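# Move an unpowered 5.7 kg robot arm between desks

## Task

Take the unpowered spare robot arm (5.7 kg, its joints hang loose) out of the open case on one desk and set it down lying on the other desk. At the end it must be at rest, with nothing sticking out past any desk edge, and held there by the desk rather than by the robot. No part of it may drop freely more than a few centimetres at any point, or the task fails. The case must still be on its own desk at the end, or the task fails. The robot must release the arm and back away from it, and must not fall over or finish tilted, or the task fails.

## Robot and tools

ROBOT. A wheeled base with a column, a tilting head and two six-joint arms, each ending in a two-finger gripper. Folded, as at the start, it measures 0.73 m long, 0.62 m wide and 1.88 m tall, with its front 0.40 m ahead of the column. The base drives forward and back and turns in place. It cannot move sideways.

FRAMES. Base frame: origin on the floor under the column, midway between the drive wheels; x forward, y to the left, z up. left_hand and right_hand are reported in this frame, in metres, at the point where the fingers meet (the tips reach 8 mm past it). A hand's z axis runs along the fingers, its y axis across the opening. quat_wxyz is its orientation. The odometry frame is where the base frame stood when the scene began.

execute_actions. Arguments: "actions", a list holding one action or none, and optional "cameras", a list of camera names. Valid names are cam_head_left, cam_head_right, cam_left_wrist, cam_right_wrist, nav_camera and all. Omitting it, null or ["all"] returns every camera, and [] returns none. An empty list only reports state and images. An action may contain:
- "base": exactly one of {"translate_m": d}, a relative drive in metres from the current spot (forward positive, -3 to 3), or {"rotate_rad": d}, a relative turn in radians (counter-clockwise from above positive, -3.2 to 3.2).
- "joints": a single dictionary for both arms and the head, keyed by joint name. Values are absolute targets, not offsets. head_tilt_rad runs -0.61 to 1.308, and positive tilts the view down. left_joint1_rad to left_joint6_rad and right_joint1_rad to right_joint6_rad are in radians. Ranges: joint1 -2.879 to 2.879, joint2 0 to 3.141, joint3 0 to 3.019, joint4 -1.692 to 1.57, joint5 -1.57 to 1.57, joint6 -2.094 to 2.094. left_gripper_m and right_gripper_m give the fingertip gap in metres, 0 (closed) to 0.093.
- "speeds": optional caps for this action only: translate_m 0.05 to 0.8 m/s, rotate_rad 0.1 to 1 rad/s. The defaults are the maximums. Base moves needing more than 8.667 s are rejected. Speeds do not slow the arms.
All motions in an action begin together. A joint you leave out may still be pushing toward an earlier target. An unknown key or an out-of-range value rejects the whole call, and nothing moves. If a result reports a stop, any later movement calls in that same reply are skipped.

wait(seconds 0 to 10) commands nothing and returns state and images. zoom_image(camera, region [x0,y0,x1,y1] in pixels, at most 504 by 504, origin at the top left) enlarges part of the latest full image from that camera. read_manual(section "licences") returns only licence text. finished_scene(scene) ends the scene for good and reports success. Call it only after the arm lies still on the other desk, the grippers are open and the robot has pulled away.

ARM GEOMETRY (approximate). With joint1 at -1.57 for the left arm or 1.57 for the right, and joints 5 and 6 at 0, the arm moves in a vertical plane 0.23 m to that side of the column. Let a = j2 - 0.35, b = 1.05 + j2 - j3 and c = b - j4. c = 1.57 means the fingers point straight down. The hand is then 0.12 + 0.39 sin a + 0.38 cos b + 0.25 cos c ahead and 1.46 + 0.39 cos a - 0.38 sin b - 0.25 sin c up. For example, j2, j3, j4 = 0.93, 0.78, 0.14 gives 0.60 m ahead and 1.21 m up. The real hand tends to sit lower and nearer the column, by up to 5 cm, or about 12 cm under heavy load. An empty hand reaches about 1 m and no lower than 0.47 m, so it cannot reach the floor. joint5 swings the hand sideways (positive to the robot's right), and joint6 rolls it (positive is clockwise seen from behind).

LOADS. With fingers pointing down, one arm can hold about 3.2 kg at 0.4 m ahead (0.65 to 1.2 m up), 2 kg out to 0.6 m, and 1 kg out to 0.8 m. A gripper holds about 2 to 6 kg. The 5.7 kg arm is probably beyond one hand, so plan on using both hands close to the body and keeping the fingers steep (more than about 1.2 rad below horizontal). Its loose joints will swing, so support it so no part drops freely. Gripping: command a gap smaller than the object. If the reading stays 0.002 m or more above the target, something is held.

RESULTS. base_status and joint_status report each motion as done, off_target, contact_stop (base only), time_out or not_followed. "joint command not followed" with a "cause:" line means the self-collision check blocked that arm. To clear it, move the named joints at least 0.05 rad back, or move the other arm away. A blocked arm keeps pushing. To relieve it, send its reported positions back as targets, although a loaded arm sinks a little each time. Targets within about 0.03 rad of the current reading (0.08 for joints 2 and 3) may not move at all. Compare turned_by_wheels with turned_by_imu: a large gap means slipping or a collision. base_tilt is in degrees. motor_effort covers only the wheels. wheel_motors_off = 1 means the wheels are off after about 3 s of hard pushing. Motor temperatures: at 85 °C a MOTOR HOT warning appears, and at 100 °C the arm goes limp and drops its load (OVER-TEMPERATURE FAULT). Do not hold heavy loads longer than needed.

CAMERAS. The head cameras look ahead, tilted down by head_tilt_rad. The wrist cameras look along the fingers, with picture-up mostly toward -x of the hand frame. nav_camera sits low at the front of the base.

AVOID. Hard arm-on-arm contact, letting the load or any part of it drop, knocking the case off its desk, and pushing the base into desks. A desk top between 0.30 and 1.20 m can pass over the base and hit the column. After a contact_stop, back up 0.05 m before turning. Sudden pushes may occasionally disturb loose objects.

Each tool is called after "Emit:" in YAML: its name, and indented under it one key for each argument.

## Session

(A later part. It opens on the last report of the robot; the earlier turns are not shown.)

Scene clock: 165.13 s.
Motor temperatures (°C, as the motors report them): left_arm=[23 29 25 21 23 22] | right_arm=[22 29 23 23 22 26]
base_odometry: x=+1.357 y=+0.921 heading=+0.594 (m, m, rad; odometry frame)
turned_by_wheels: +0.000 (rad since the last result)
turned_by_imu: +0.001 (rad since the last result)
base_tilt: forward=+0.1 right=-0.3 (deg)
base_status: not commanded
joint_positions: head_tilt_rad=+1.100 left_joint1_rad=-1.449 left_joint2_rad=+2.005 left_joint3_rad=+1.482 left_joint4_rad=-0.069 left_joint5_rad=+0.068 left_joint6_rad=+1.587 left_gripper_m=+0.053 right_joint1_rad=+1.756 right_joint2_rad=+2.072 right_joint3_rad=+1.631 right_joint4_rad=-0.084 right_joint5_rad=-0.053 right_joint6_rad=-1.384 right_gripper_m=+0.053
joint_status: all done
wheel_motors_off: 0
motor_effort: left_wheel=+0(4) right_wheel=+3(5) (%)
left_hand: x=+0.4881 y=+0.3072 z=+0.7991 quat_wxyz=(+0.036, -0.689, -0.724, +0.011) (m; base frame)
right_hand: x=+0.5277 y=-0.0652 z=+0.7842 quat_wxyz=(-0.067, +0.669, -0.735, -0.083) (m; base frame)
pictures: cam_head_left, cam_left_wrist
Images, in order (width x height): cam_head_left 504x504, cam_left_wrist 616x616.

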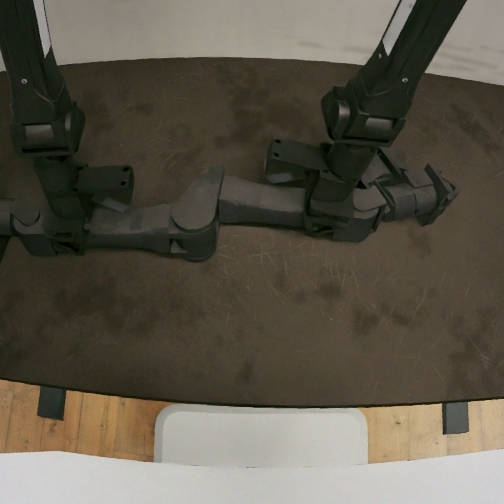

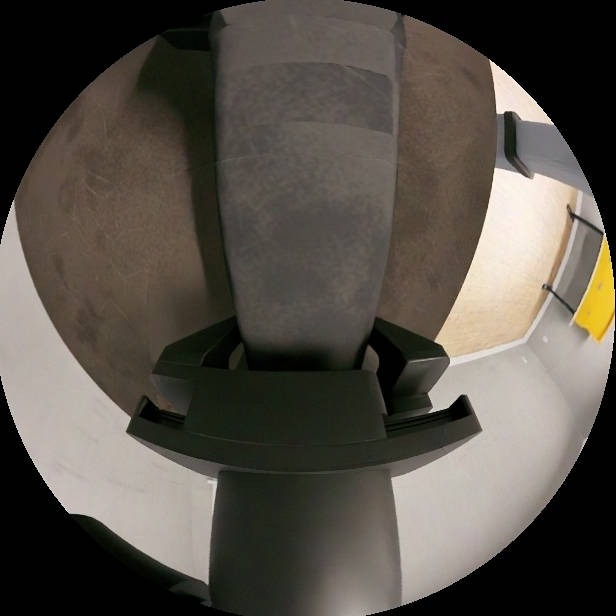

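Well inside. Lower a little to settle, then release.

Emit:
execute_actions:
  actions:
    - {"joints":{"right_joint2_rad":2.08,"right_joint3_rad":1.63,"left_joint2_rad":2.03,"left_joint3_rad":1.5}}
  cameras: []

Emit:
execute_actions:
  actions:
    - {"joints":{"left_gripper_m":0.093,"right_gripper_m":0.093}}
  cameras: ["cam_head_left"]

Emit:
execute_actions:
  actions:
    - {"joints":{"right_joint2_rad":1.5,"right_joint3_rad":1.3,"left_joint2_rad":1.5,"left_joint3_rad":1.25,"left_joint4_rad":-0.2,"right_joint4_rad":-0.2}}
  cameras: ["cam_head_left"]

Emit:
execute_actions:
  actions:
    - {"base":{"translate_m":-0.7},"joints":{"head_tilt_rad":0.7,"right_joint2_rad":0.9,"right_joint3_rad":0.8,"left_joint2_rad":0.9,"left_joint3_rad":0.8,"left_joint4_rad":-0.5,"right_joint4_rad":-0.5,"left_joint1_rad":-1.57,"right_joint1_rad":1.57}}
  cameras: ["cam_head_left","cam_head_right","cam_left_wrist"]

Scene clock: 170.40 s.
Motor temperatures (°C, as the motors report them): left_arm=[23 29 25 21 23 22] | right_arm=[22 29 23 23 22 26]
base_odometry: x=+1.357 y=+0.921 heading=+0.594 (m, m, rad; odometry frame)
turned_by_wheels: +0.000 (rad since the last result)
turned_by_imu: +0.001 (rad since the last result)
base_tilt: forward=+0.1 right=-0.3 (deg)
base_status: not commanded
joint_positions: head_tilt_rad=+1.100 left_joint1_rad=-1.449 left_joint2_rad=+2.030 left_joint3_rad=+1.487 left_joint4_rad=-0.062 left_joint5_rad=+0.048 left_joint6_rad=+1.605 left_gripper_m=+0.053 right_joint1_rad=+1.756 right_joint2_rad=+2.144 right_joint3_rad=+1.671 right_joint4_rad=-0.069 right_joint5_rad=-0.066 right_joint6_rad=-1.357 right_gripper_m=+0.053
joint_status: all done
wheel_motors_off: 0
motor_effort: left_wheel=-3(3) right_wheel=+2(3) (%)
left_hand: x=+0.4760 y=+0.3110 z=+0.7900 quat_wxyz=(+0.048, -0.695, -0.718, +0.010) (m; base frame)
right_hand: x=+0.5056 y=-0.0607 z=+0.7568 quat_wxyz=(-0.062, +0.659, -0.744, -0.094) (m; base frame)
pictures: none
No camera images: the call's "cameras" was empty. Leave "cameras" out to get every camera's image.

Scene clock: 171.47 s.
Motor temperatures (°C, as the motors report them): left_arm=[23 29 25 21 23 22] | right_arm=[22 29 23 23 22 26]
base_odometry: x=+1.357 y=+0.921 heading=+0.594 (m, m, rad; odometry frame)
turned_by_wheels: +0.000 (rad since the last result)
turned_by_imu: +0.000 (rad since the last result)
base_tilt: forward=+0.1 right=-0.4 (deg)
base_status: not commanded
joint_positions: head_tilt_rad=+1.100 left_joint1_rad=-1.436 left_joint2_rad=+2.030 left_joint3_rad=+1.496 left_joint4_rad=-0.062 left_joint5_rad=+0.049 left_joint6_rad=+1.517 left_gripper_m=+0.093 right_joint1_rad=+1.807 right_joint2_rad=+2.086 right_joint3_rad=+1.628 right_joint4_rad=-0.090 right_joint5_rad=-0.078 right_joint6_rad=-1.491 right_gripper_m=+0.093
joint_status: all done
wheel_motors_off: 0
motor_effort: left_wheel=-1(3) right_wheel=+3(4) (%)
left_hand: x=+0.4809 y=+0.3211 z=+0.7908 quat_wxyz=(+0.048, -0.660, -0.750, +0.001) (m; base frame)
right_hand: x=+0.5092 y=-0.0209 z=+0.7872 quat_wxyz=(-0.084, +0.714, -0.686, -0.112) (m; base frame)
pictures: cam_head_left
Images, in order (width x height): cam_head_left 504x504.

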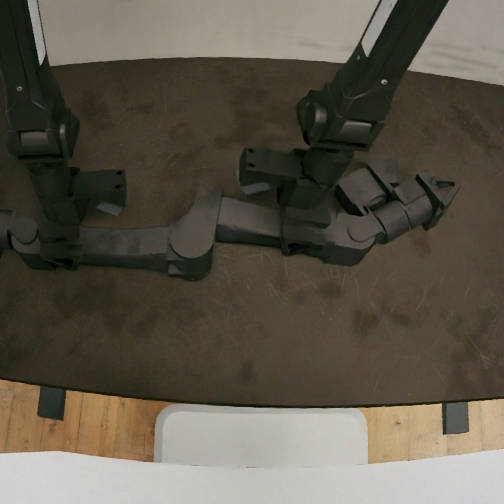

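Scene clock: 173.03 s.
Motor temperatures (°C, as the motors report them): left_arm=[23 29 25 21 23 22] | right_arm=[22 29 23 23 22 26]
base_odometry: x=+1.357 y=+0.921 heading=+0.594 (m, m, rad; odometry frame)
turned_by_wheels: +0.000 (rad since the last result)
turned_by_imu: +0.000 (rad since the last result)
base_tilt: forward=+0.1 right=-0.3 (deg)
base_status: not commanded
joint_positions: head_tilt_rad=+1.100 left_joint1_rad=-1.436 left_joint2_rad=+1.473 left_joint3_rad=+1.247 left_joint4_rad=-0.194 left_joint5_rad=+0.049 left_joint6_rad=+1.511 left_gripper_m=+0.093 right_joint1_rad=+1.806 right_joint2_rad=+1.495 right_joint3_rad=+1.295 right_joint4_rad=-0.196 right_joint5_rad=-0.077 right_joint6_rad=-1.492 right_gripper_m=+0.093
joint_status: all done
wheel_motors_off: 0
motor_effort: left_wheel=-1(2) right_wheel=+2(4) (%)
left_hand: x=+0.6063 y=+0.3032 z=+1.0160 quat_wxyz=(-0.014, -0.663, -0.746, -0.062) (m; base frame)
right_hand: x=+0.6169 y=-0.0586 z=+1.0264 quat_wxyz=(-0.142, +0.709, -0.687, -0.064) (m; base frame)
pictures: cam_head_left
Images, in order (width x height): cam_head_left 504x504.

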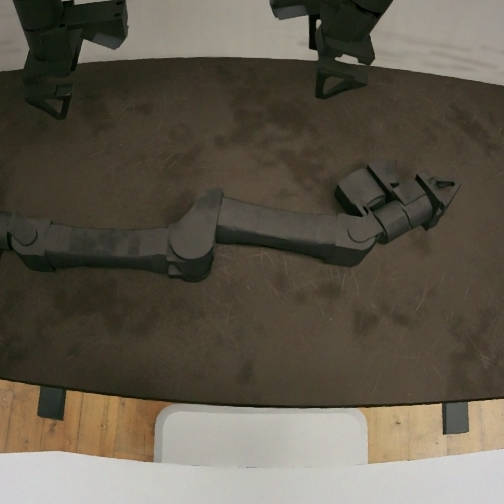

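Scene clock: 176.00 s.
Motor temperatures (°C, as the motors report them): left_arm=[23 28 25 21 23 22] | right_arm=[22 28 23 23 22 26]
base_odometry: x=+0.777 y=+0.529 heading=+0.594 (m, m, rad; odometry frame)
turned_by_wheels: -0.001 (rad since the last result)
turned_by_imu: -0.001 (rad since the last result)
base_tilt: forward=+0.1 right=-0.3 (deg)
base_status: done
joint_positions: head_tilt_rad=+0.716 left_joint1_rad=-1.574 left_joint2_rad=+0.896 left_joint3_rad=+0.791 left_joint4_rad=-0.494 left_joint5_rad=+0.052 left_joint6_rad=+1.510 left_gripper_m=+0.093 right_joint1_rad=+1.569 right_joint2_rad=+0.893 right_joint3_rad=+0.791 right_joint4_rad=-0.494 right_joint5_rad=-0.078 right_joint6_rad=-1.492 right_gripper_m=+0.093
joint_status: all done
wheel_motors_off: 0
motor_effort: left_wheel=-1(39) right_wheel=+0(67) (%)
left_hand: x=+0.4615 y=+0.2145 z=+1.1903 quat_wxyz=(+0.009, -0.684, -0.728, +0.046) (m; base frame)
right_hand: x=+0.4628 y=-0.2126 z=+1.1918 quat_wxyz=(+0.000, +0.677, -0.734, -0.053) (m; base frame)
pictures: cam_head_left, cam_head_right, cam_left_wrist
Images, in order (width x height): cam_head_left 504x504, cam_head_right 504x504, cam_left_wrist 616x616.

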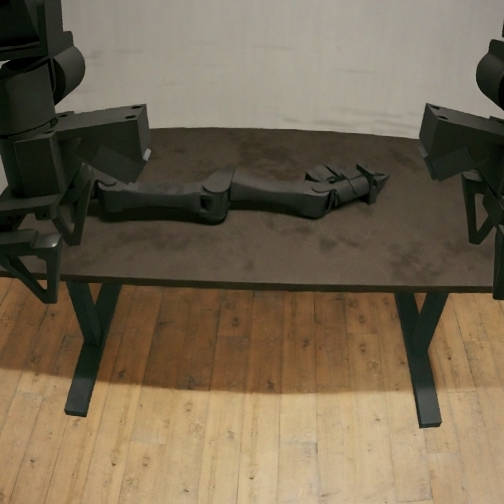

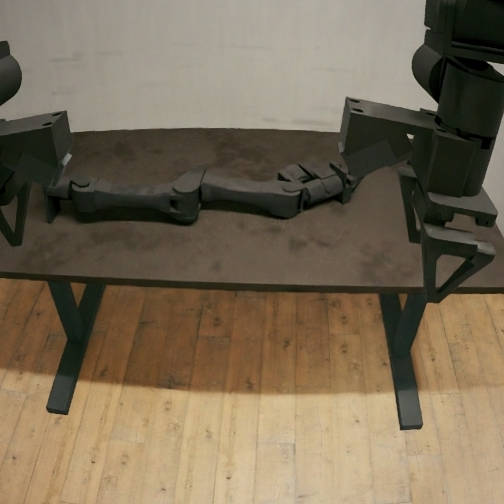

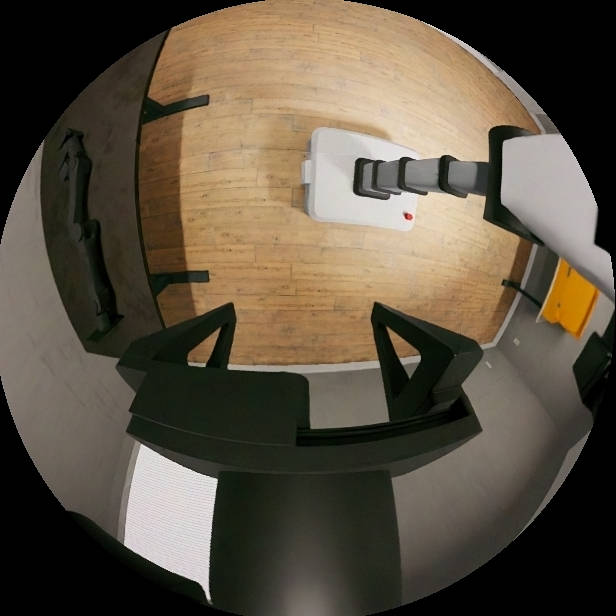

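Fully on the desk.

Emit:
finished_scene:
  scene: 1

The scene is finished: the task was done.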